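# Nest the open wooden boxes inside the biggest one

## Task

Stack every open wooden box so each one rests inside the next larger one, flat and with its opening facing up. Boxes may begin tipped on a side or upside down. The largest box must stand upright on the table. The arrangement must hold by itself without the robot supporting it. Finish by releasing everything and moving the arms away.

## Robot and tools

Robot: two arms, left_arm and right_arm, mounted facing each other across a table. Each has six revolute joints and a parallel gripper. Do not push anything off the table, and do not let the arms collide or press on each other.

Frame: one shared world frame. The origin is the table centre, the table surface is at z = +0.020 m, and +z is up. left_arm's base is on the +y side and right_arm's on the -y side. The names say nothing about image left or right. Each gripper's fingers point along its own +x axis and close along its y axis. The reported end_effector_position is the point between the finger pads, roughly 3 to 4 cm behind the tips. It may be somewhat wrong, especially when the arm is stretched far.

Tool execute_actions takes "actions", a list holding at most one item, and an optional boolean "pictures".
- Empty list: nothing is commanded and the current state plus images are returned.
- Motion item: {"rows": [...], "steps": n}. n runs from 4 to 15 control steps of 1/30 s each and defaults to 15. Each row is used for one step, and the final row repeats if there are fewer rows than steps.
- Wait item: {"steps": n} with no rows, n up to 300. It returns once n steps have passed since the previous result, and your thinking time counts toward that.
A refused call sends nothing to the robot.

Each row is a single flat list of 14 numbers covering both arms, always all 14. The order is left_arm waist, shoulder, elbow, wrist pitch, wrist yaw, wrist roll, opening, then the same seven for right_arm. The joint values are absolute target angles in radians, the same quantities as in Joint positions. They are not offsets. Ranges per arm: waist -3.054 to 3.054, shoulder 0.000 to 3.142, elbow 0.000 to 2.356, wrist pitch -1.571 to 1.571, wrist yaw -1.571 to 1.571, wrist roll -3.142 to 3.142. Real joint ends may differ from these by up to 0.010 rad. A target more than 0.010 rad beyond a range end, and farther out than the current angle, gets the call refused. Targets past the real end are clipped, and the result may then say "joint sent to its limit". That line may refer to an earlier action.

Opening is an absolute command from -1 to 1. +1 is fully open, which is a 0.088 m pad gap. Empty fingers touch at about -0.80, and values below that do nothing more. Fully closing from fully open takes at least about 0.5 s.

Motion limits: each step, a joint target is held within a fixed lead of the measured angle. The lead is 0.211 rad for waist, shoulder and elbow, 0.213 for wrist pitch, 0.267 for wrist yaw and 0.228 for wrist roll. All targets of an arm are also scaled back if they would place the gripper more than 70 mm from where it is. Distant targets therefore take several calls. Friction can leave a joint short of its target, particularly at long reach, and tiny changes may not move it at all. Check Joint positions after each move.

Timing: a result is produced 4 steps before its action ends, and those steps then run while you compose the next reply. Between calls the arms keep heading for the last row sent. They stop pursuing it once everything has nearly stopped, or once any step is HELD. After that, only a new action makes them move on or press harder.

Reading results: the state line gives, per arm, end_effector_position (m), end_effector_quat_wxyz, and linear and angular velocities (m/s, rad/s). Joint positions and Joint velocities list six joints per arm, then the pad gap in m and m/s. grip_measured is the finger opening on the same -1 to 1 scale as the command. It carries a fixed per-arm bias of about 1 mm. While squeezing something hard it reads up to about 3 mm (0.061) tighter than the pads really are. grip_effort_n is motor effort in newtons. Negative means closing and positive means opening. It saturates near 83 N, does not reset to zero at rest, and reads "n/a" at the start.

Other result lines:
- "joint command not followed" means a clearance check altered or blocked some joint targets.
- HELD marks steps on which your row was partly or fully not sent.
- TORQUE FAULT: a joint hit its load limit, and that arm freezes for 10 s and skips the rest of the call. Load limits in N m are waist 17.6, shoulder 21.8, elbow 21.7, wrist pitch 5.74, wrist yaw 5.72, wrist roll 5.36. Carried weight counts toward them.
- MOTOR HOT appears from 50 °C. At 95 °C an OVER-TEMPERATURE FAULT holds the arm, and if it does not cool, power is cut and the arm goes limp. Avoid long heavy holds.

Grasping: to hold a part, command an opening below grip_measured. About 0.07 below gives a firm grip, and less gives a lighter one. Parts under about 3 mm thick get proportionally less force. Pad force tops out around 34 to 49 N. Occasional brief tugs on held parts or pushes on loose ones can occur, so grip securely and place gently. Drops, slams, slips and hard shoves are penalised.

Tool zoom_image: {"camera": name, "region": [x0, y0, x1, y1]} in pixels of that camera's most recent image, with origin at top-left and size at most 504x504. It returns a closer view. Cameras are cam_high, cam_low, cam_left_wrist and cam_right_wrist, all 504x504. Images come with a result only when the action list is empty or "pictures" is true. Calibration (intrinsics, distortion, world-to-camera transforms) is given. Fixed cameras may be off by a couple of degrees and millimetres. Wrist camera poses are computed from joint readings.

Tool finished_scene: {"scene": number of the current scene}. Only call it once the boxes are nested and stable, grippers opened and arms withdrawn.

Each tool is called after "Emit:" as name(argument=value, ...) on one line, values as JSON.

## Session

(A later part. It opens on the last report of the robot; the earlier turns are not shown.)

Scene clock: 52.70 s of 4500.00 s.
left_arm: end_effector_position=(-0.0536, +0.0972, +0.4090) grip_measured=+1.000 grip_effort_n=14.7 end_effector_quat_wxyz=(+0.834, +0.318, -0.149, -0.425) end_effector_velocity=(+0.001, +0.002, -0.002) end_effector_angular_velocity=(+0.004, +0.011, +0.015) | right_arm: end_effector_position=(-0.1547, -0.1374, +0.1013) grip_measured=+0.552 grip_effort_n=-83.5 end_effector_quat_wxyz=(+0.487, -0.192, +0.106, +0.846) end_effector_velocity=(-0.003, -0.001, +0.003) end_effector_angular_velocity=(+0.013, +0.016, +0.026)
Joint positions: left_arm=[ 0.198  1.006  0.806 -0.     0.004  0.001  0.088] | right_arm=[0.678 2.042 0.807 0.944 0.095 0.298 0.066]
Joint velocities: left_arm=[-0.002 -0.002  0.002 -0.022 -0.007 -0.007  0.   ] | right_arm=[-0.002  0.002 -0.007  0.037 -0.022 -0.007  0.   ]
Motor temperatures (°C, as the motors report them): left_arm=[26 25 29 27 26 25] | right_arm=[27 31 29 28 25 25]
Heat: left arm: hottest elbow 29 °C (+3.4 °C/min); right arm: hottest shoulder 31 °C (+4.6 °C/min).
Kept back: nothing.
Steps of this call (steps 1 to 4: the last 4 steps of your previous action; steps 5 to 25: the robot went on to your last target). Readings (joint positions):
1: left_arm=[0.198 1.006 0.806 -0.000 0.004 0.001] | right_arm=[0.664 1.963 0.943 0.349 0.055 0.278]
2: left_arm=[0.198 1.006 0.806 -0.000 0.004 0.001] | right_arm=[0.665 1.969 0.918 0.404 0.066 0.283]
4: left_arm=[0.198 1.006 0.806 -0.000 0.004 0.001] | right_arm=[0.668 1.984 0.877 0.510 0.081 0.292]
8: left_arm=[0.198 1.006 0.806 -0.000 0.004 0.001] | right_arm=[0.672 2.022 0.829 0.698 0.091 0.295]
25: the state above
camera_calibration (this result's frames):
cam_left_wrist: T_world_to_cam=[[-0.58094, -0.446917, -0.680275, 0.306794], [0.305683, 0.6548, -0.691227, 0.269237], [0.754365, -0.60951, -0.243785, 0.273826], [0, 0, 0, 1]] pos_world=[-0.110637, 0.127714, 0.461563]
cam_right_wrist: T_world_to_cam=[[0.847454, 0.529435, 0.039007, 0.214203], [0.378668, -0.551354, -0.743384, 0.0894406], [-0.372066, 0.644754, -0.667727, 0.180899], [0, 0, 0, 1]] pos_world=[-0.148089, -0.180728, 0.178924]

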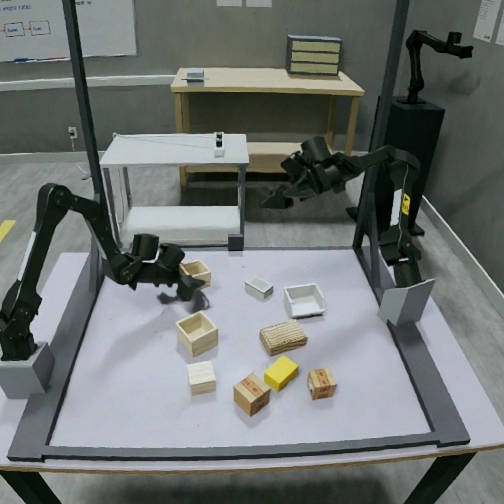

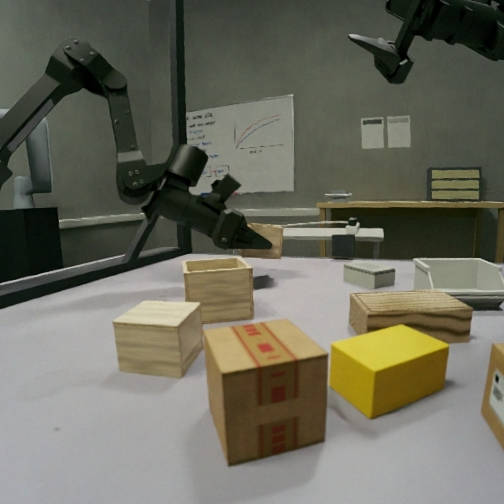

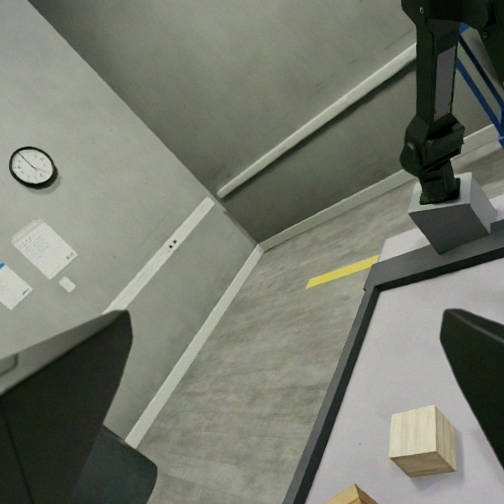

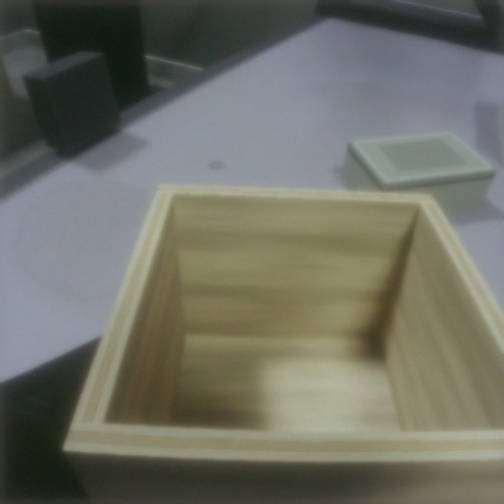

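Emit:
execute_actions(actions=[{"rows":[[0.2,1.0,0.8,0,0,0,1,0.68,2.12,0.80,0.95,0.1,0.3,0.35]],"steps":15}])

Emit:
execute_actions(actions=[{"steps":8}], pictures=true)

Scene clock: 53.30 s of 4500.00 s.
left_arm: end_effector_position=(-0.0536, +0.0972, +0.4090) grip_measured=+1.000 grip_effort_n=14.7 end_effector_quat_wxyz=(+0.834, +0.318, -0.149, -0.425) end_effector_velocity=(+0.003, +0.003, +0.001) end_effector_angular_velocity=(-0.013, -0.000, +0.023) | right_arm: end_effector_position=(-0.1428, -0.1401, +0.0724) grip_measured=+0.552 grip_effort_n=-83.5 end_effector_quat_wxyz=(+0.490, -0.221, +0.117, +0.835) end_effector_velocity=(-0.003, +0.001, +0.005) end_effector_angular_velocity=(+0.012, +0.008, +0.011)
Joint positions: left_arm=[ 0.198  1.006  0.806 -0.     0.004  0.001  0.088] | right_arm=[0.678 2.108 0.804 0.948 0.095 0.298 0.066]
Joint velocities: left_arm=[ 0.002 -0.002 -0.002 -0.007 -0.022 -0.007  0.   ] | right_arm=[-0.002 -0.007  0.002  0.007 -0.007 -0.007 -0.   ]
Motor temperatures (°C, as the motors report them): left_arm=[26 25 29 27 26 25] | right_arm=[27 31 29 28 25 25]
Heat: left arm: hottest elbow 29 °C (+3.4 °C/min); right arm: hottest shoulder 31 °C (+4.5 °C/min).
Steps of this call (steps 1 to 7: the robot went on to your last target; steps 8 to 18: the first 11 steps of this action). Readings (joint positions):
8: left_arm=[0.198 1.006 0.806 -0.000 0.004 0.001] | right_arm=[0.678 2.048 0.807 0.950 0.095 0.298]
9: left_arm=[0.198 1.006 0.806 -0.000 0.004 0.001] | right_arm=[0.678 2.057 0.807 0.956 0.095 0.298]
11: left_arm=[0.198 1.006 0.806 -0.000 0.004 0.001] | right_arm=[0.678 2.079 0.808 0.951 0.095 0.298]
15: left_arm=[0.198 1.006 0.806 -0.000 0.004 0.001] | right_arm=[0.678 2.107 0.804 0.947 0.095 0.298]
18: the state above

Scene clock: 53.57 s of 4500.00 s.
left_arm: end_effector_position=(-0.0536, +0.0972, +0.4090) grip_measured=+1.000 grip_effort_n=14.7 end_effector_quat_wxyz=(+0.834, +0.318, -0.149, -0.425) end_effector_velocity=(-0.000, +0.001, +0.000) end_effector_angular_velocity=(-0.005, +0.005, +0.005) | right_arm: end_effector_position=(-0.1428, -0.1402, +0.0723) grip_measured=+0.552 grip_effort_n=-83.5 end_effector_quat_wxyz=(+0.490, -0.221, +0.117, +0.835) end_effector_velocity=(+0.001, -0.003, -0.003) end_effector_angular_velocity=(-0.010, -0.012, +0.009)
Joint positions: left_arm=[ 0.198  1.006  0.806 -0.     0.004  0.001  0.088] | right_arm=[0.678 2.109 0.804 0.948 0.095 0.298 0.066]
Joint velocities: left_arm=[-0.002 -0.002  0.002 -0.007 -0.007 -0.007  0.   ] | right_arm=[ 0.002 -0.002 -0.007 -0.007 -0.007 -0.007 -0.   ]
Motor temperatures (°C, as the motors report them): left_arm=[26 25 29 27 26 25] | right_arm=[27 31 29 28 25 25]
Heat: left arm: hottest elbow 29 °C (+3.4 °C/min); right arm: hottest shoulder 31 °C (+4.5 °C/min).
Kept back: nothing.
Steps of this call (steps 1 to 4: the last 4 steps of your previous action; steps 5 to 8: the robot went on to your last target). Readings (joint positions):
1: left_arm=[0.198 1.006 0.806 -0.000 0.004 0.001] | right_arm=[0.678 2.108 0.804 0.948 0.095 0.298]
2: left_arm=[0.198 1.006 0.806 -0.000 0.004 0.001] | right_arm=[0.678 2.108 0.804 0.948 0.095 0.298]
4: left_arm=[0.198 1.006 0.806 -0.000 0.004 0.001] | right_arm=[0.678 2.109 0.804 0.948 0.095 0.298]
8: the state above
camera_calibration (this result's frames):
cam_left_wrist: T_world_to_cam=[[-0.58094, -0.446917, -0.680275, 0.306794], [0.305683, 0.6548, -0.691227, 0.269237], [0.754365, -0.60951, -0.243785, 0.273826], [0, 0, 0, 1]] pos_world=[-0.110637, 0.127714, 0.461563]
cam_right_wrist: T_world_to_cam=[[0.85347, 0.518602, 0.0513934, 0.205112], [0.401426, -0.591318, -0.699429, 0.0562407], [-0.332336, 0.617572, -0.712852, 0.172905], [0, 0, 0, 1]] pos_world=[-0.140171, -0.179897, 0.152051]

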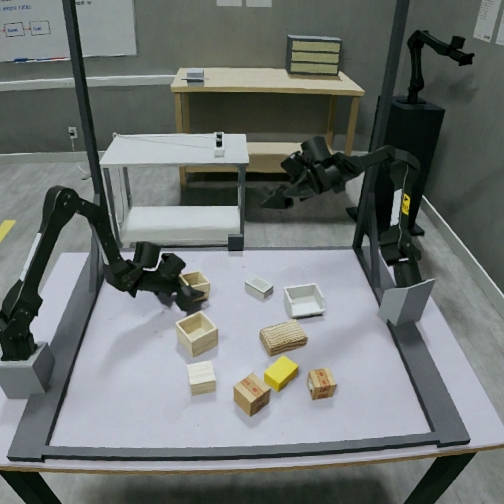

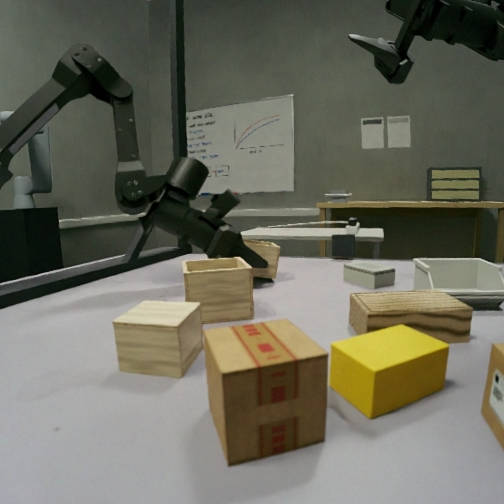

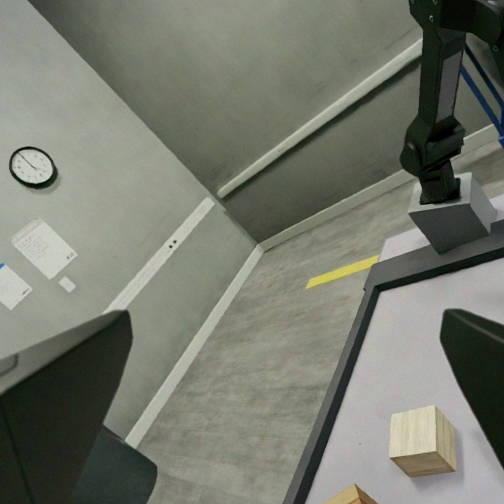

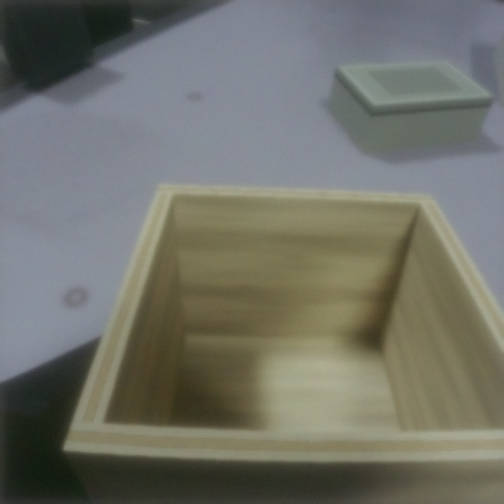

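Emit:
execute_actions(actions=[{"rows":[[0.2,1.0,0.8,0,0,0,1,0.68,2.15,0.80,0.99,0.1,0.3,0.35]],"steps":12}])

Emit:
execute_actions(actions=[{"rows":[[0.2,1.0,0.8,0,0,0,1,0.68,2.14,0.80,0.99,0.1,0.3,1]],"steps":15}])

Emit:
execute_actions(actions=[{"rows":[[0.2,1.0,0.8,0,0,0,1,0.66,1.85,0.65,0.85,0.1,0.3,1]],"steps":15}])

Emit:
execute_actions(actions=[{"rows":[[0.2,1.0,0.8,0,0,0,1,0.62,1.75,1.1,-0.3,-0.2,0.1,1]],"steps":15}])

Emit:
execute_actions(actions=[{"steps":30}], pictures=true)

Scene clock: 54.00 s of 4500.00 s.
left_arm: end_effector_position=(-0.0536, +0.0972, +0.4090) grip_measured=+1.000 grip_effort_n=14.7 end_effector_quat_wxyz=(+0.834, +0.318, -0.149, -0.425) end_effector_velocity=(+0.000, +0.001, -0.003) end_effector_angular_velocity=(+0.007, +0.012, +0.011) | right_arm: end_effector_position=(-0.1412, -0.1397, +0.0663) grip_measured=+0.552 grip_effort_n=-83.5 end_effector_quat_wxyz=(+0.490, -0.219, +0.116, +0.836) end_effector_velocity=(-0.002, +0.001, +0.001) end_effector_angular_velocity=(+0.023, +0.017, +0.015)
Joint positions: left_arm=[ 0.198  1.006  0.806 -0.     0.004  0.001  0.088] | right_arm=[0.678 2.137 0.804 0.982 0.095 0.298 0.066]
Joint velocities: left_arm=[-0.007 -0.002  0.002 -0.022 -0.007 -0.007  0.   ] | right_arm=[-0.002  0.017 -0.002  0.051 -0.007 -0.007  0.   ]
Motor temperatures (°C, as the motors report them): left_arm=[26 25 29 27 26 25] | right_arm=[27 31 29 29 25 25]
Heat: left arm: hottest elbow 29 °C (+3.3 °C/min); right arm: hottest shoulder 31 °C (+4.4 °C/min).
Steps of this call (steps 1 to 5: the robot went on to your last target; steps 6 to 13: the first 8 steps of this action). Readings (joint positions):
6: left_arm=[0.198 1.006 0.806 -0.000 0.004 0.001] | right_arm=[0.678 2.112 0.804 0.953 0.095 0.298]
7: left_arm=[0.198 1.006 0.806 -0.000 0.004 0.001] | right_arm=[0.678 2.117 0.804 0.965 0.095 0.298]
9: left_arm=[0.198 1.006 0.806 -0.000 0.004 0.001] | right_arm=[0.678 2.126 0.804 0.973 0.095 0.298]
13: the state above

Scene clock: 54.50 s of 4500.00 s.
left_arm: end_effector_position=(-0.0536, +0.0972, +0.4090) grip_measured=+1.000 grip_effort_n=14.7 end_effector_quat_wxyz=(+0.834, +0.318, -0.149, -0.425) end_effector_velocity=(-0.000, +0.003, -0.002) end_effector_angular_velocity=(+0.001, +0.009, +0.012) | right_arm: end_effector_position=(-0.1419, -0.1393, +0.0674) grip_measured=+0.969 grip_effort_n=18.4 end_effector_quat_wxyz=(+0.490, -0.216, +0.115, +0.837) end_effector_velocity=(+0.001, -0.003, -0.004) end_effector_angular_velocity=(-0.011, -0.030, +0.014)
Joint positions: left_arm=[ 0.198  1.006  0.806 -0.     0.004  0.001  0.088] | right_arm=[0.678 2.137 0.804 0.989 0.095 0.298 0.086]
Joint velocities: left_arm=[-0.002 -0.012 -0.002 -0.022 -0.007 -0.007  0.   ] | right_arm=[ 0.002 -0.002 -0.002 -0.022 -0.007 -0.022  0.012]
Motor temperatures (°C, as the motors report them): left_arm=[26 25 29 27 26 25] | right_arm=[27 31 29 29 25 25]
Heat: left arm: hottest elbow 29 °C (+3.3 °C/min); right arm: hottest shoulder 31 °C (+4.4 °C/min).
Steps of this call (steps 1 to 4: the last 4 steps of your previous action; steps 5 to 15: the first 11 steps of this action). Readings (joint positions):
5: left_arm=[0.198 1.006 0.806 -0.000 0.004 0.001] | right_arm=[0.678 2.137 0.804 0.986 0.095 0.298]
6: left_arm=[0.198 1.006 0.806 -0.000 0.004 0.001] | right_arm=[0.678 2.137 0.804 0.987 0.095 0.298]
8: left_arm=[0.198 1.006 0.806 -0.000 0.004 0.001] | right_arm=[0.678 2.137 0.804 0.989 0.095 0.298]
12: left_arm=[0.198 1.006 0.806 -0.000 0.004 0.001] | right_arm=[0.678 2.137 0.804 0.989 0.095 0.298]
15: the state above

Scene clock: 55.00 s of 4500.00 s.
left_arm: end_effector_position=(-0.0536, +0.0972, +0.4090) grip_measured=+1.000 grip_effort_n=14.7 end_effector_quat_wxyz=(+0.834, +0.318, -0.149, -0.425) end_effector_velocity=(+0.002, +0.001, -0.002) end_effector_angular_velocity=(+0.001, +0.009, +0.012) | right_arm: end_effector_position=(-0.1303, -0.1610, +0.1247) grip_measured=+0.997 grip_effort_n=18.4 end_effector_quat_wxyz=(+0.496, -0.207, +0.112, +0.836) end_effector_velocity=(+0.024, -0.024, -0.018) end_effector_angular_velocity=(-0.090, -0.075, -0.007)
Joint positions: left_arm=[ 0.198  1.006  0.806 -0.     0.004  0.001  0.088] | right_arm=[0.662 1.864 0.672 0.862 0.096 0.298 0.088]
Joint velocities: left_arm=[-0.002  0.002 -0.002 -0.007 -0.007 -0.007  0.   ] | right_arm=[-0.002 -0.061 -0.095 -0.081 -0.022 -0.007 -0.   ]
Motor temperatures (°C, as the motors report them): left_arm=[26 25 29 27 26 25] | right_arm=[27 31 29 29 25 25]
Heat: left arm: hottest elbow 29 °C (+3.3 °C/min); right arm: hottest shoulder 31 °C (+4.4 °C/min).
Steps of this call (steps 1 to 4: the last 4 steps of your previous action; steps 5 to 15: the first 11 steps of this action). Readings (joint positions):
5: left_arm=[0.198 1.006 0.806 -0.000 0.004 0.001] | right_arm=[0.678 2.120 0.793 0.973 0.095 0.298]
6: left_arm=[0.198 1.006 0.806 -0.000 0.004 0.001] | right_arm=[0.676 2.081 0.763 0.933 0.095 0.298]
8: left_arm=[0.198 1.006 0.806 -0.000 0.004 0.001] | right_arm=[0.670 1.993 0.701 0.895 0.096 0.298]
12: left_arm=[0.198 1.006 0.806 -0.000 0.004 0.001] | right_arm=[0.662 1.885 0.677 0.875 0.096 0.298]
15: the state above

Scene clock: 55.50 s of 4500.00 s.
left_arm: end_effector_position=(-0.0536, +0.0972, +0.4090) grip_measured=+1.000 grip_effort_n=14.7 end_effector_quat_wxyz=(+0.834, +0.318, -0.149, -0.425) end_effector_velocity=(+0.002, +0.003, +0.002) end_effector_angular_velocity=(+0.002, -0.026, +0.020) | right_arm: end_effector_position=(-0.2079, -0.1378, +0.2068) grip_measured=+0.998 grip_effort_n=18.8 end_effector_quat_wxyz=(+0.374, -0.252, +0.074, +0.890) end_effector_velocity=(-0.047, -0.002, +0.114) end_effector_angular_velocity=(-0.330, -0.315, +0.068)
Joint positions: left_arm=[ 0.198  1.006  0.806 -0.     0.004  0.001  0.088] | right_arm=[ 0.625  1.755  1.051  0.381 -0.176  0.114  0.088]
Joint velocities: left_arm=[ 0.002 -0.007 -0.002 -0.007 -0.022  0.022  0.   ] | right_arm=[-0.032 -0.232  0.662 -1.341 -0.168 -0.125 -0.   ]
Motor temperatures (°C, as the motors report them): left_arm=[26 25 29 27 26 25] | right_arm=[27 31 29 29 25 25]
Heat: left arm: hottest elbow 29 °C (+3.2 °C/min); right arm: hottest shoulder 31 °C (+4.3 °C/min).
Steps of this call (steps 1 to 4: the last 4 steps of your previous action; steps 5 to 15: the first 11 steps of this action). Readings (joint positions):
5: left_arm=[0.198 1.006 0.806 -0.000 0.004 0.001] | right_arm=[0.659 1.855 0.671 0.828 0.075 0.278]
6: left_arm=[0.198 1.006 0.806 -0.000 0.004 0.001] | right_arm=[0.652 1.845 0.695 0.773 0.023 0.243]
8: left_arm=[0.198 1.006 0.806 -0.000 0.004 0.001] | right_arm=[0.641 1.824 0.762 0.698 -0.058 0.191]
12: left_arm=[0.198 1.006 0.806 -0.000 0.004 0.001] | right_arm=[0.628 1.777 0.944 0.516 -0.149 0.132]
15: the state above

Scene clock: 56.50 s of 4500.00 s.
left_arm: end_effector_position=(-0.0536, +0.0972, +0.4090) grip_measured=+1.000 grip_effort_n=14.7 end_effector_quat_wxyz=(+0.834, +0.318, -0.149, -0.425) end_effector_velocity=(+0.004, +0.004, -0.002) end_effector_angular_velocity=(-0.001, +0.007, +0.029) | right_arm: end_effector_position=(-0.1361, -0.1976, +0.1301) grip_measured=+0.998 grip_effort_n=18.4 end_effector_quat_wxyz=(+0.369, -0.490, +0.223, +0.758) end_effector_velocity=(+0.002, -0.005, -0.002) end_effector_angular_velocity=(-0.028, -0.002, +0.008)
Joint positions: left_arm=[ 0.198  1.006  0.806 -0.     0.004  0.001  0.088] | right_arm=[ 0.622  1.744  1.092 -0.297 -0.195  0.102  0.088]
Joint velocities: left_arm=[-0.002 -0.002 -0.002 -0.022 -0.022 -0.007  0.   ] | right_arm=[-0.002 -0.002 -0.002 -0.022 -0.022 -0.007 -0.   ]
Motor temperatures (°C, as the motors report them): left_arm=[26 25 29 27 26 25] | right_arm=[27 31 29 29 25 25]
Heat: left arm: hottest elbow 29 °C (+3.2 °C/min); right arm: hottest shoulder 31 °C (+4.2 °C/min).
Kept back: nothing.
Steps of this call (steps 1 to 4: the last 4 steps of your previous action; steps 5 to 30: the robot went on to your last target). Readings (joint positions):
1: left_arm=[0.198 1.006 0.806 -0.000 0.004 0.001] | right_arm=[0.624 1.748 1.069 0.334 -0.181 0.111]
2: left_arm=[0.198 1.006 0.806 -0.000 0.004 0.001] | right_arm=[0.623 1.744 1.081 0.287 -0.185 0.109]
4: left_arm=[0.198 1.006 0.806 -0.000 0.004 0.001] | right_arm=[0.623 1.743 1.090 0.189 -0.189 0.106]
8: left_arm=[0.198 1.006 0.806 -0.000 0.004 0.001] | right_arm=[0.622 1.743 1.091 -0.012 -0.193 0.103]
30: the state above
camera_calibration (this result's frames):
cam_left_wrist: T_world_to_cam=[[-0.58094, -0.446917, -0.680275, 0.306794], [0.305683, 0.6548, -0.691227, 0.269237], [0.754365, -0.60951, -0.243785, 0.273826], [0, 0, 0, 1]] pos_world=[-0.110637, 0.127714, 0.461563]
cam_right_wrist: T_world_to_cam=[[0.749005, 0.661945, 0.028646, 0.243287], [0.658385, -0.738736, -0.144214, -0.00636294], [-0.0742999, 0.126877, -0.989132, 0.225975], [0, 0, 0, 1]] pos_world=[-0.161244, -0.194414, 0.215632]

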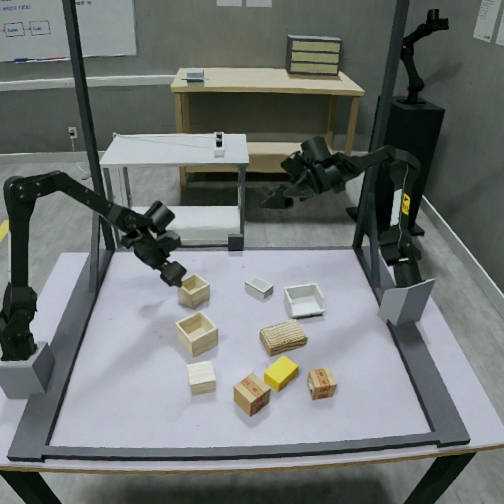

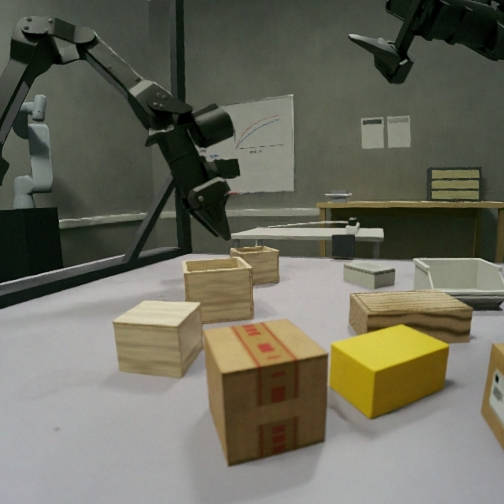

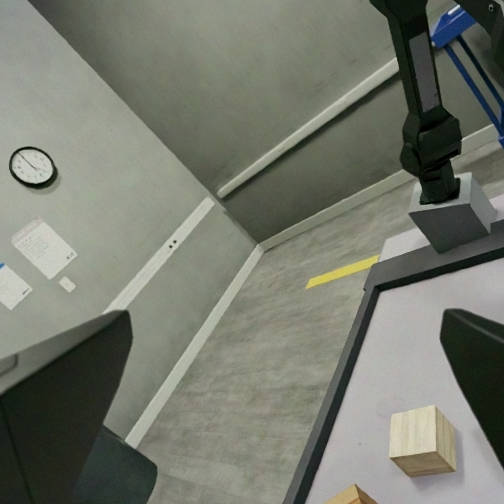

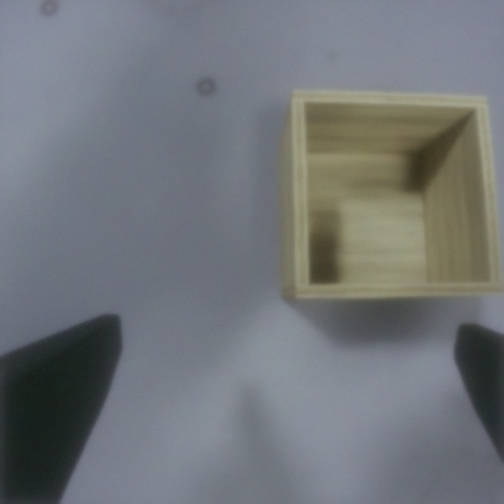

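Emit:
execute_actions(actions=[{"rows":[[0.2,1.0,0.8,0,0,0,1,0.542,2.1,1.7,-0.9,-0.258,-0.1,-0.5]],"steps":15}])

Emit:
execute_actions(actions=[{"rows":[[0.2,1.0,0.8,0,0,0,1,0.542,2.29,2.035,-1.159,-0.258,-0.1,-0.5]],"steps":15}])

Emit:
execute_actions(actions=[{"steps":25}], pictures=true)

Scene clock: 57.43 s of 4500.00 s.
left_arm: end_effector_position=(-0.0536, +0.0972, +0.4090) grip_measured=+1.000 grip_effort_n=14.7 end_effector_quat_wxyz=(+0.834, +0.318, -0.149, -0.425) end_effector_velocity=(-0.002, +0.001, -0.001) end_effector_angular_velocity=(-0.011, +0.018, +0.002) | right_arm: end_effector_position=(-0.1208, -0.1609, +0.1053) grip_measured=-0.215 grip_effort_n=-16.0 end_effector_quat_wxyz=(+0.310, -0.617, +0.273, +0.670) end_effector_velocity=(-0.150, +0.100, +0.193) end_effector_angular_velocity=(+0.103, +0.191, +0.183)
Joint positions: left_arm=[ 0.198  1.006  0.806 -0.     0.004  0.001  0.088] | right_arm=[ 0.541  2.08   1.567 -0.805 -0.249 -0.089  0.028]
Joint velocities: left_arm=[-0.007 -0.007 -0.002 -0.007 -0.007 -0.022  0.   ] | right_arm=[-0.002  0.125  1.067 -0.74  -0.11  -0.125 -0.175]
Motor temperatures (°C, as the motors report them): left_arm=[26 25 29 27 26 25] | right_arm=[27 31 29 29 25 25]
Heat: left arm: hottest elbow 29 °C (+3.1 °C/min); right arm: hottest shoulder 31 °C (+4.2 °C/min).
Steps of this call (steps 1 to 15: the robot went on to your last target; steps 16 to 17: nothing new was sent; steps 18 to 28: the first 11 steps of this action). Readings (joint positions):
18: left_arm=[0.198 1.006 0.806 -0.000 0.004 0.001] | right_arm=[0.618 1.763 1.112 -0.334 -0.205 0.072]
19: left_arm=[0.198 1.006 0.806 -0.000 0.004 0.001] | right_arm=[0.607 1.798 1.163 -0.390 -0.224 0.026]
21: left_arm=[0.198 1.006 0.806 -0.000 0.004 0.001] | right_arm=[0.578 1.893 1.268 -0.475 -0.233 -0.029]
25: left_arm=[0.198 1.006 0.806 -0.000 0.004 0.001] | right_arm=[0.544 2.041 1.447 -0.677 -0.243 -0.076]
28: the state above

Scene clock: 57.93 s of 4500.00 s.
left_arm: end_effector_position=(-0.0536, +0.0972, +0.4090) grip_measured=+1.000 grip_effort_n=14.2 end_effector_quat_wxyz=(+0.834, +0.318, -0.149, -0.425) end_effector_velocity=(+0.000, +0.001, +0.002) end_effector_angular_velocity=(-0.014, -0.001, +0.003) | right_arm: end_effector_position=(-0.1485, -0.1346, +0.1316) grip_measured=-0.496 grip_effort_n=-14.2 end_effector_quat_wxyz=(+0.298, -0.639, +0.293, +0.646) end_effector_velocity=(-0.035, +0.025, +0.064) end_effector_angular_velocity=(+0.116, +0.071, +0.055)
Joint positions: left_arm=[ 0.198  1.006  0.806 -0.     0.004  0.001  0.088] | right_arm=[ 0.541  2.264  2.006 -1.141 -0.256 -0.098  0.015]
Joint velocities: left_arm=[ 0.002 -0.002 -0.002  0.007 -0.007 -0.007  0.   ] | right_arm=[-0.002 -0.002  0.261 -0.125  0.007 -0.022 -0.001]
Motor temperatures (°C, as the motors report them): left_arm=[26 25 29 27 26 25] | right_arm=[27 31 29 29 25 25]
Heat: left arm: hottest elbow 29 °C (+3.1 °C/min); right arm: hottest shoulder 31 °C (+4.1 °C/min).
Steps of this call (steps 1 to 4: the last 4 steps of your previous action; steps 5 to 15: the first 11 steps of this action). Readings (joint positions):
5: left_arm=[0.198 1.006 0.806 -0.000 0.004 0.001] | right_arm=[0.541 2.099 1.700 -0.899 -0.254 -0.097]
6: left_arm=[0.198 1.006 0.806 -0.000 0.004 0.001] | right_arm=[0.541 2.130 1.755 -0.957 -0.255 -0.097]
8: left_arm=[0.198 1.006 0.806 -0.000 0.004 0.001] | right_arm=[0.541 2.198 1.853 -1.037 -0.255 -0.097]
12: left_arm=[0.198 1.006 0.806 -0.000 0.004 0.001] | right_arm=[0.541 2.261 1.965 -1.119 -0.256 -0.098]
15: the state above

Scene clock: 58.77 s of 4500.00 s.
left_arm: end_effector_position=(-0.0536, +0.0972, +0.4090) grip_measured=+1.000 grip_effort_n=14.7 end_effector_quat_wxyz=(+0.834, +0.318, -0.149, -0.425) end_effector_velocity=(+0.005, +0.004, -0.004) end_effector_angular_velocity=(+0.002, +0.009, +0.033) | right_arm: end_effector_position=(-0.1490, -0.1341, +0.1319) grip_measured=-0.497 grip_effort_n=-14.7 end_effector_quat_wxyz=(+0.298, -0.640, +0.294, +0.644) end_effector_velocity=(+0.002, -0.004, +0.003) end_effector_angular_velocity=(-0.017, -0.004, +0.015)
Joint positions: left_arm=[ 0.198  1.006  0.806 -0.     0.004  0.001  0.088] | right_arm=[ 0.541  2.274  2.025 -1.157 -0.256 -0.098  0.015]
Joint velocities: left_arm=[-0.002 -0.002 -0.007 -0.022 -0.022 -0.007  0.   ] | right_arm=[-0.002 -0.007 -0.002 -0.022 -0.007 -0.022 -0.   ]
Motor temperatures (°C, as the motors report them): left_arm=[26 25 29 27 26 25] | right_arm=[28 32 29 29 25 25]
Heat: left arm: hottest elbow 29 °C (+3.1 °C/min); right arm: hottest shoulder 32 °C (+5.1 °C/min).
Kept back: nothing.
Steps of this call (steps 1 to 4: the last 4 steps of your previous action; steps 5 to 25: the robot went on to your last target). Readings (joint positions):
1: left_arm=[0.198 1.006 0.806 -0.000 0.004 0.001] | right_arm=[0.541 2.264 2.013 -1.144 -0.256 -0.098]
2: left_arm=[0.198 1.006 0.806 -0.000 0.004 0.001] | right_arm=[0.541 2.264 2.019 -1.147 -0.256 -0.098]
4: left_arm=[0.198 1.006 0.806 -0.000 0.004 0.001] | right_arm=[0.541 2.266 2.022 -1.152 -0.256 -0.098]
8: left_arm=[0.198 1.006 0.806 -0.000 0.004 0.001] | right_arm=[0.541 2.272 2.023 -1.156 -0.256 -0.098]
25: the state above
camera_calibration (this result's frames):
cam_left_wrist: T_world_to_cam=[[-0.58094, -0.446917, -0.680275, 0.306794], [0.305683, 0.6548, -0.691227, 0.269237], [0.754365, -0.60951, -0.243785, 0.273826], [0, 0, 0, 1]] pos_world=[-0.110637, 0.127714, 0.461563]
cam_right_wrist: T_world_to_cam=[[0.732615, 0.680549, -0.0113546, 0.216168], [0.656007, -0.701551, 0.278355, -0.00176735], [0.181468, -0.211376, -0.960411, 0.207659], [0, 0, 0, 1]] pos_world=[-0.194892, -0.104459, 0.202385]

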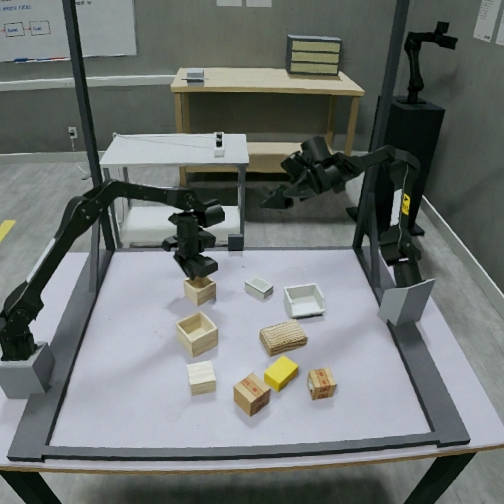

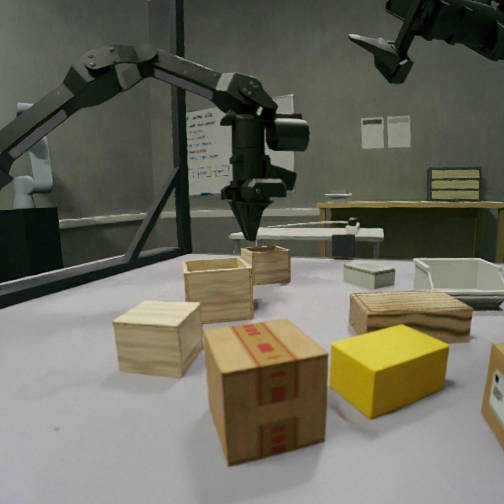

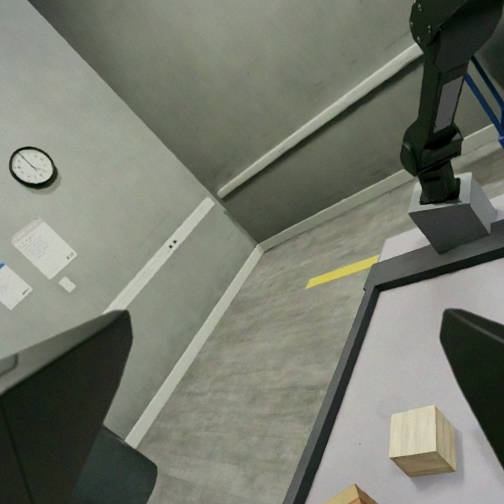

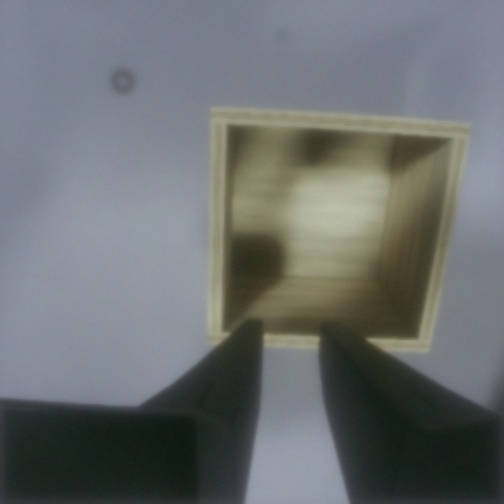

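Emit:
execute_actions(actions=[{"rows":[[0.2,1.0,0.8,0,0,0,1,0.53,2.44,2.26,-1.24,-0.258,-0.1,-0.5]],"steps":15}])

Emit:
execute_actions(actions=[{"steps":15}], pictures=true)

Scene clock: 59.60 s of 4500.00 s.
left_arm: end_effector_position=(-0.0536, +0.0972, +0.4090) grip_measured=+1.000 grip_effort_n=14.7 end_effector_quat_wxyz=(+0.834, +0.318, -0.149, -0.425) end_effector_velocity=(+0.004, +0.004, -0.002) end_effector_angular_velocity=(-0.009, +0.019, +0.030) | right_arm: end_effector_position=(-0.1549, -0.1100, +0.1195) grip_measured=-0.497 grip_effort_n=-15.1 end_effector_quat_wxyz=(+0.301, -0.641, +0.299, +0.639) end_effector_velocity=(-0.009, +0.009, +0.011) end_effector_angular_velocity=(+0.022, +0.023, +0.028)
Joint positions: left_arm=[ 0.198  1.006  0.806 -0.     0.004  0.001  0.088] | right_arm=[ 0.53   2.419  2.238 -1.234 -0.256 -0.098  0.015]
Joint velocities: left_arm=[-0.002 -0.002 -0.002 -0.022 -0.022 -0.022  0.   ] | right_arm=[-0.002  0.027  0.095 -0.037 -0.007 -0.022 -0.   ]
Motor temperatures (°C, as the motors report them): left_arm=[26 25 29 27 26 25] | right_arm=[28 32 29 28 25 25]
Heat: left arm: hottest elbow 29 °C (+3.0 °C/min); right arm: hottest shoulder 32 °C (+5.0 °C/min).
Steps of this call (steps 1 to 14: the robot went on to your last target; steps 15 to 25: the first 11 steps of this action). Readings (joint positions):
15: left_arm=[0.198 1.006 0.806 -0.000 0.004 0.001] | right_arm=[0.541 2.289 2.045 -1.178 -0.256 -0.098]
16: left_arm=[0.198 1.006 0.806 -0.000 0.004 0.001] | right_arm=[0.540 2.317 2.096 -1.199 -0.256 -0.098]
18: left_arm=[0.198 1.006 0.806 -0.000 0.004 0.001] | right_arm=[0.538 2.368 2.175 -1.201 -0.256 -0.098]
22: left_arm=[0.198 1.006 0.806 -0.000 0.004 0.001] | right_arm=[0.531 2.410 2.224 -1.229 -0.256 -0.098]
25: the state above

Scene clock: 60.10 s of 4500.00 s.
left_arm: end_effector_position=(-0.0536, +0.0972, +0.4090) grip_measured=+1.000 grip_effort_n=14.7 end_effector_quat_wxyz=(+0.834, +0.318, -0.149, -0.425) end_effector_velocity=(-0.000, +0.002, -0.000) end_effector_angular_velocity=(-0.005, +0.005, +0.005) | right_arm: end_effector_position=(-0.1565, -0.1087, +0.1214) grip_measured=-0.497 grip_effort_n=-14.7 end_effector_quat_wxyz=(+0.301, -0.639, +0.298, +0.642) end_effector_velocity=(+0.004, -0.007, +0.003) end_effector_angular_velocity=(-0.029, -0.011, -0.003)
Joint positions: left_arm=[ 0.198  1.006  0.806 -0.     0.004  0.001  0.088] | right_arm=[ 0.53   2.422  2.25  -1.238 -0.256 -0.098  0.015]
Joint velocities: left_arm=[-0.002 -0.007 -0.002 -0.007 -0.007 -0.007  0.   ] | right_arm=[-0.002 -0.007 -0.002 -0.037 -0.007 -0.007 -0.   ]
Motor temperatures (°C, as the motors report them): left_arm=[26 25 29 27 26 25] | right_arm=[28 32 30 28 25 25]
Heat: left arm: hottest elbow 29 °C (+2.0 °C/min); right arm: hottest shoulder 32 °C (+5.1 °C/min).
Kept back: nothing.
Steps of this call (steps 1 to 4: the last 4 steps of your previous action; steps 5 to 15: the robot went on to your last target). Readings (joint positions):
1: left_arm=[0.198 1.006 0.806 -0.000 0.004 0.001] | right_arm=[0.530 2.420 2.241 -1.235 -0.256 -0.098]
2: left_arm=[0.198 1.006 0.806 -0.000 0.004 0.001] | right_arm=[0.530 2.420 2.243 -1.235 -0.256 -0.098]
4: left_arm=[0.198 1.006 0.806 -0.000 0.004 0.001] | right_arm=[0.530 2.420 2.247 -1.236 -0.256 -0.098]
8: left_arm=[0.198 1.006 0.806 -0.000 0.004 0.001] | right_arm=[0.530 2.421 2.250 -1.237 -0.256 -0.098]
15: the state above
camera_calibration (this result's frames):
cam_left_wrist: T_world_to_cam=[[-0.58094, -0.446917, -0.680275, 0.306794], [0.305683, 0.6548, -0.691227, 0.269237], [0.754365, -0.60951, -0.243785, 0.273826], [0, 0, 0, 1]] pos_world=[-0.110637, 0.127714, 0.461563]
cam_right_wrist: T_world_to_cam=[[0.740261, 0.672246, -0.00989221, 0.204374], [0.647457, -0.708846, 0.279886, 0.0215797], [0.18114, -0.213593, -0.959982, 0.203925], [0, 0, 0, 1]] pos_world=[-0.202201, -0.0785362, 0.191746]

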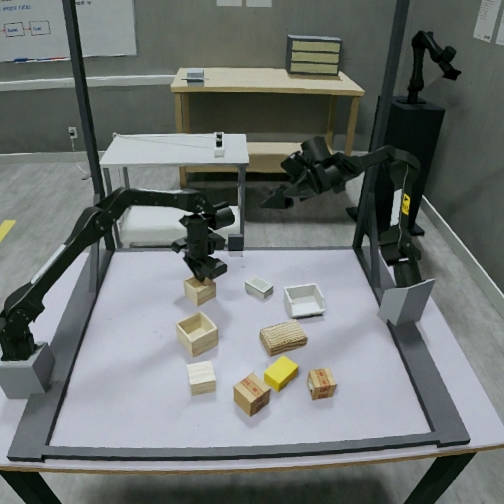

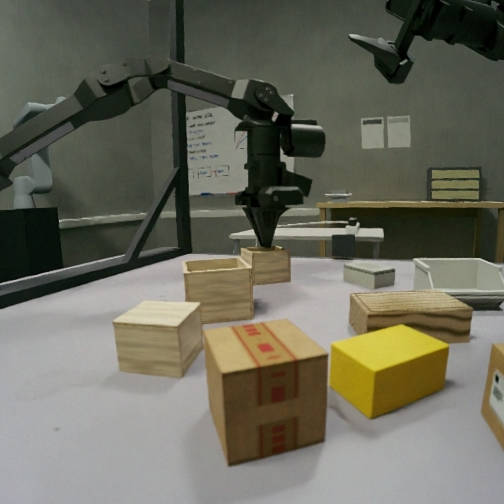

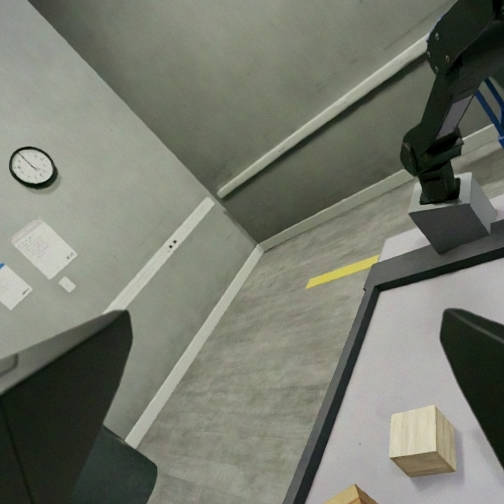

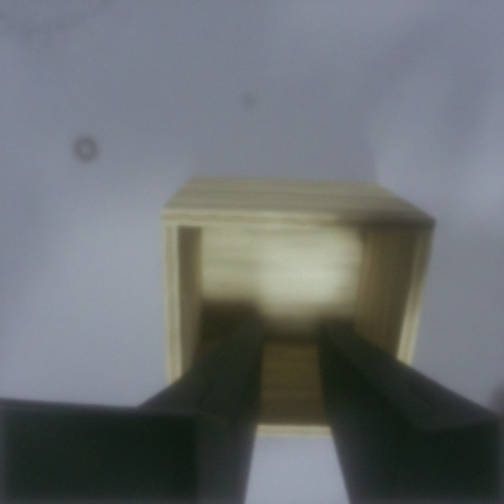

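Emit:
execute_actions(actions=[{"rows":[[0.2,1.0,0.8,0,0,0,1,0.557,2.50,2.143,-1.06,-0.255,-0.1,-0.5]],"steps":15}])

Emit:
execute_actions(actions=[{"steps":10}])

Emit:
execute_actions(actions=[{"rows":[[0.2,1.0,0.8,0,0,0,1,0.557,2.49,2.143,-1.06,-0.255,-0.1,0.7]],"steps":15}])

Emit:
execute_actions(actions=[{"steps":10}], pictures=true)

Scene clock: 60.60 s of 4500.00 s.
left_arm: end_effector_position=(-0.0536, +0.0972, +0.4090) grip_measured=+1.000 grip_effort_n=15.1 end_effector_quat_wxyz=(+0.834, +0.318, -0.149, -0.425) end_effector_velocity=(-0.004, -0.001, +0.001) end_effector_angular_velocity=(-0.015, +0.016, -0.015) | right_arm: end_effector_position=(-0.1585, -0.1018, +0.0704) grip_measured=-0.497 grip_effort_n=-14.7 end_effector_quat_wxyz=(+0.295, -0.637, +0.286, +0.652) end_effector_velocity=(-0.007, -0.003, +0.001) end_effector_angular_velocity=(+0.002, +0.012, +0.022)
Joint positions: left_arm=[ 0.198  1.006  0.806 -0.     0.004  0.001  0.088] | right_arm=[ 0.551  2.482  2.163 -1.065 -0.256 -0.098  0.015]
Joint velocities: left_arm=[-0.002 -0.007 -0.002  0.007  0.007 -0.022  0.   ] | right_arm=[ 0.012 -0.007 -0.002  0.007 -0.007 -0.007 -0.   ]
Motor temperatures (°C, as the motors report them): left_arm=[26 25 29 27 26 25] | right_arm=[28 32 30 28 25 25]
Heat: left arm: hottest elbow 29 °C (+2.0 °C/min); right arm: hottest shoulder 32 °C (+5.0 °C/min).
Steps of this call (steps 1 to 4: the robot went on to your last target; steps 5 to 15: the first 11 steps of this action). Readings (joint positions):
5: left_arm=[0.198 1.006 0.806 -0.000 0.004 0.001] | right_arm=[0.531 2.426 2.242 -1.223 -0.256 -0.098]
6: left_arm=[0.198 1.006 0.806 -0.000 0.004 0.001] | right_arm=[0.533 2.429 2.227 -1.174 -0.256 -0.098]
8: left_arm=[0.198 1.006 0.806 -0.000 0.004 0.001] | right_arm=[0.539 2.445 2.205 -1.118 -0.256 -0.098]
12: left_arm=[0.198 1.006 0.806 -0.000 0.004 0.001] | right_arm=[0.552 2.485 2.164 -1.085 -0.256 -0.098]
15: the state above

Scene clock: 60.93 s of 4500.00 s.
left_arm: end_effector_position=(-0.0536, +0.0972, +0.4090) grip_measured=+1.000 grip_effort_n=14.7 end_effector_quat_wxyz=(+0.834, +0.318, -0.149, -0.425) end_effector_velocity=(-0.000, +0.000, +0.001) end_effector_angular_velocity=(-0.016, -0.004, +0.006) | right_arm: end_effector_position=(-0.1583, -0.1028, +0.0680) grip_measured=-0.497 grip_effort_n=-14.7 end_effector_quat_wxyz=(+0.294, -0.638, +0.287, +0.651) end_effector_velocity=(-0.003, -0.004, -0.003) end_effector_angular_velocity=(-0.008, +0.004, +0.014)
Joint positions: left_arm=[ 0.198  1.006  0.806 -0.     0.004  0.001  0.088] | right_arm=[ 0.553  2.484  2.158 -1.061 -0.256 -0.098  0.015]
Joint velocities: left_arm=[-0.007 -0.002 -0.002  0.007 -0.022 -0.007  0.   ] | right_arm=[ 0.007 -0.002 -0.012  0.007 -0.007 -0.007 -0.   ]
Motor temperatures (°C, as the motors report them): left_arm=[26 25 29 27 26 25] | right_arm=[28 32 30 28 25 25]
Heat: left arm: hottest elbow 29 °C (+2.0 °C/min); right arm: hottest shoulder 32 °C (+5.0 °C/min).
Kept back: nothing.
Steps of this call (steps 1 to 4: the last 4 steps of your previous action; steps 5 to 10: the robot went on to your last target). Readings (joint positions):
1: left_arm=[0.198 1.006 0.806 -0.000 0.004 0.001] | right_arm=[0.552 2.482 2.163 -1.065 -0.256 -0.098]
2: left_arm=[0.198 1.006 0.806 -0.000 0.004 0.001] | right_arm=[0.552 2.484 2.160 -1.065 -0.256 -0.098]
4: left_arm=[0.198 1.006 0.806 -0.000 0.004 0.001] | right_arm=[0.552 2.484 2.159 -1.063 -0.256 -0.098]
8: left_arm=[0.198 1.006 0.806 -0.000 0.004 0.001] | right_arm=[0.552 2.484 2.158 -1.061 -0.256 -0.098]
10: the state above

Scene clock: 61.30 s of 4500.00 s.
left_arm: end_effector_position=(-0.0536, +0.0972, +0.4090) grip_measured=+1.000 grip_effort_n=14.7 end_effector_quat_wxyz=(+0.834, +0.318, -0.149, -0.425) end_effector_velocity=(+0.001, +0.002, +0.002) end_effector_angular_velocity=(-0.013, -0.001, +0.017) | right_arm: end_effector_position=(-0.1583, -0.1024, +0.0688) grip_measured=-0.323 grip_effort_n=83.0 end_effector_quat_wxyz=(+0.295, -0.637, +0.286, +0.652) end_effector_velocity=(+0.000, -0.003, -0.001) end_effector_angular_velocity=(-0.022, +0.011, +0.002)
Joint positions: left_arm=[ 0.198  1.006  0.806 -0.     0.004  0.001  0.088] | right_arm=[ 0.552  2.482  2.158 -1.06  -0.256 -0.098  0.023]
Joint velocities: left_arm=[-0.002 -0.002  0.002 -0.007 -0.022 -0.007  0.   ] | right_arm=[-0.002  0.002 -0.002 -0.007 -0.022 -0.007  0.   ]
Motor temperatures (°C, as the motors report them): left_arm=[26 25 29 27 26 25] | right_arm=[28 32 30 28 25 25]
Heat: left arm: hottest elbow 29 °C (+2.0 °C/min); right arm: hottest shoulder 32 °C (+5.1 °C/min).
Steps of this call (steps 1 to 11: the first 11 steps of this action). Readings (joint positions):
1: left_arm=[0.198 1.006 0.806 -0.000 0.004 0.001] | right_arm=[0.553 2.484 2.158 -1.061 -0.256 -0.098]
2: left_arm=[0.198 1.006 0.806 -0.000 0.004 0.001] | right_arm=[0.553 2.484 2.158 -1.061 -0.256 -0.098]
4: left_arm=[0.198 1.006 0.806 -0.000 0.004 0.001] | right_arm=[0.552 2.482 2.158 -1.059 -0.256 -0.098]
8: left_arm=[0.198 1.006 0.806 -0.000 0.004 0.001] | right_arm=[0.552 2.482 2.158 -1.060 -0.256 -0.098]
11: the state above

Scene clock: 61.63 s of 4500.00 s.
left_arm: end_effector_position=(-0.0536, +0.0972, +0.4090) grip_measured=+1.000 grip_effort_n=14.7 end_effector_quat_wxyz=(+0.834, +0.318, -0.149, -0.425) end_effector_velocity=(+0.002, +0.002, -0.003) end_effector_angular_velocity=(+0.001, +0.009, +0.012) | right_arm: end_effector_position=(-0.1583, -0.1024, +0.0688) grip_measured=-0.323 grip_effort_n=83.0 end_effector_quat_wxyz=(+0.295, -0.637, +0.286, +0.652) end_effector_velocity=(+0.001, -0.002, +0.000) end_effector_angular_velocity=(-0.002, -0.011, +0.022)
Joint positions: left_arm=[ 0.198  1.006  0.806 -0.     0.004  0.001  0.088] | right_arm=[ 0.552  2.482  2.158 -1.06  -0.256 -0.098  0.023]
Joint velocities: left_arm=[-0.002 -0.002 -0.007 -0.007 -0.007 -0.007  0.   ] | right_arm=[ 0.002 -0.002 -0.002 -0.007  0.007 -0.022 -0.   ]
Motor temperatures (°C, as the motors report them): left_arm=[26 25 29 27 26 25] | right_arm=[28 32 30 28 25 25]
Heat: left arm: hottest elbow 29 °C (+2.0 °C/min); right arm: hottest shoulder 32 °C (+5.0 °C/min).
Kept back: nothing.
Steps of this call (steps 1 to 4: the last 4 steps of your previous action; steps 5 to 10: the robot went on to your last target). Readings (joint positions):
1: left_arm=[0.198 1.006 0.806 -0.000 0.004 0.001] | right_arm=[0.552 2.482 2.158 -1.060 -0.256 -0.098]
2: left_arm=[0.198 1.006 0.806 -0.000 0.004 0.001] | right_arm=[0.552 2.482 2.158 -1.060 -0.256 -0.098]
4: left_arm=[0.198 1.006 0.806 -0.000 0.004 0.001] | right_arm=[0.552 2.482 2.158 -1.060 -0.256 -0.098]
8: left_arm=[0.198 1.006 0.806 -0.000 0.004 0.001] | right_arm=[0.552 2.482 2.158 -1.060 -0.256 -0.098]
10: the state above
camera_calibration (this result's frames):
cam_left_wrist: T_world_to_cam=[[-0.58094, -0.446917, -0.680275, 0.306794], [0.305683, 0.6548, -0.691227, 0.269237], [0.754365, -0.60951, -0.243785, 0.273826], [0, 0, 0, 1]] pos_world=[-0.110637, 0.127714, 0.461563]
cam_right_wrist: T_world_to_cam=[[0.721072, 0.692778, -0.0106564, 0.200099], [0.670718, -0.694089, 0.261491, 0.0484127], [0.173759, -0.195701, -0.965147, 0.156206], [0, 0, 0, 1]] pos_world=[-0.203899, -0.0744514, 0.140235]

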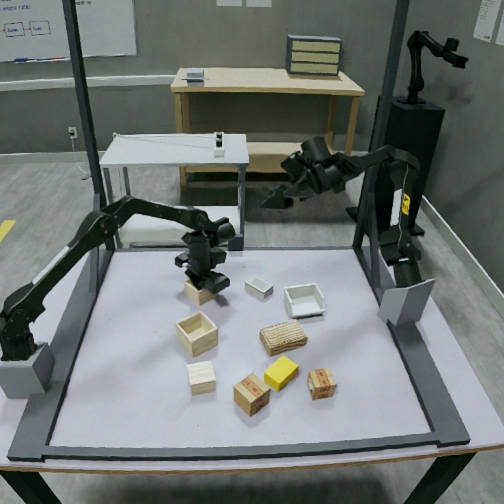

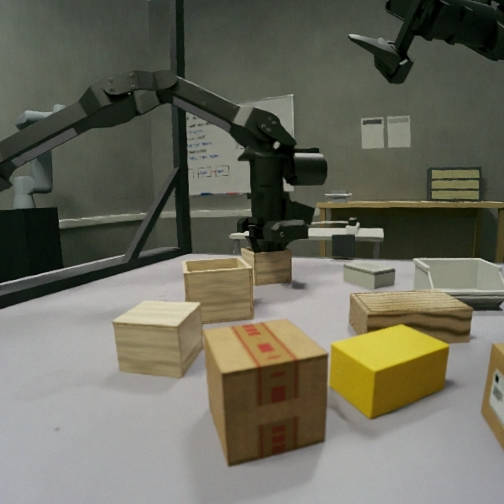

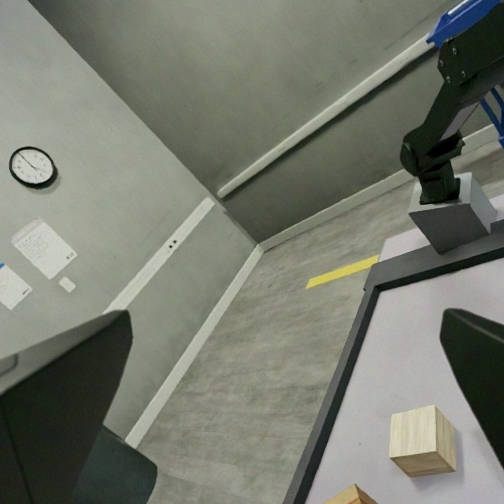

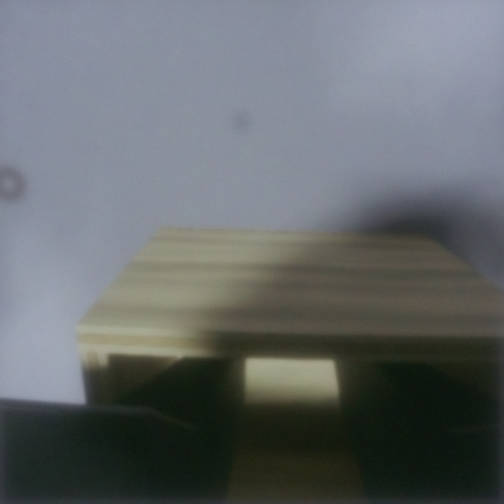

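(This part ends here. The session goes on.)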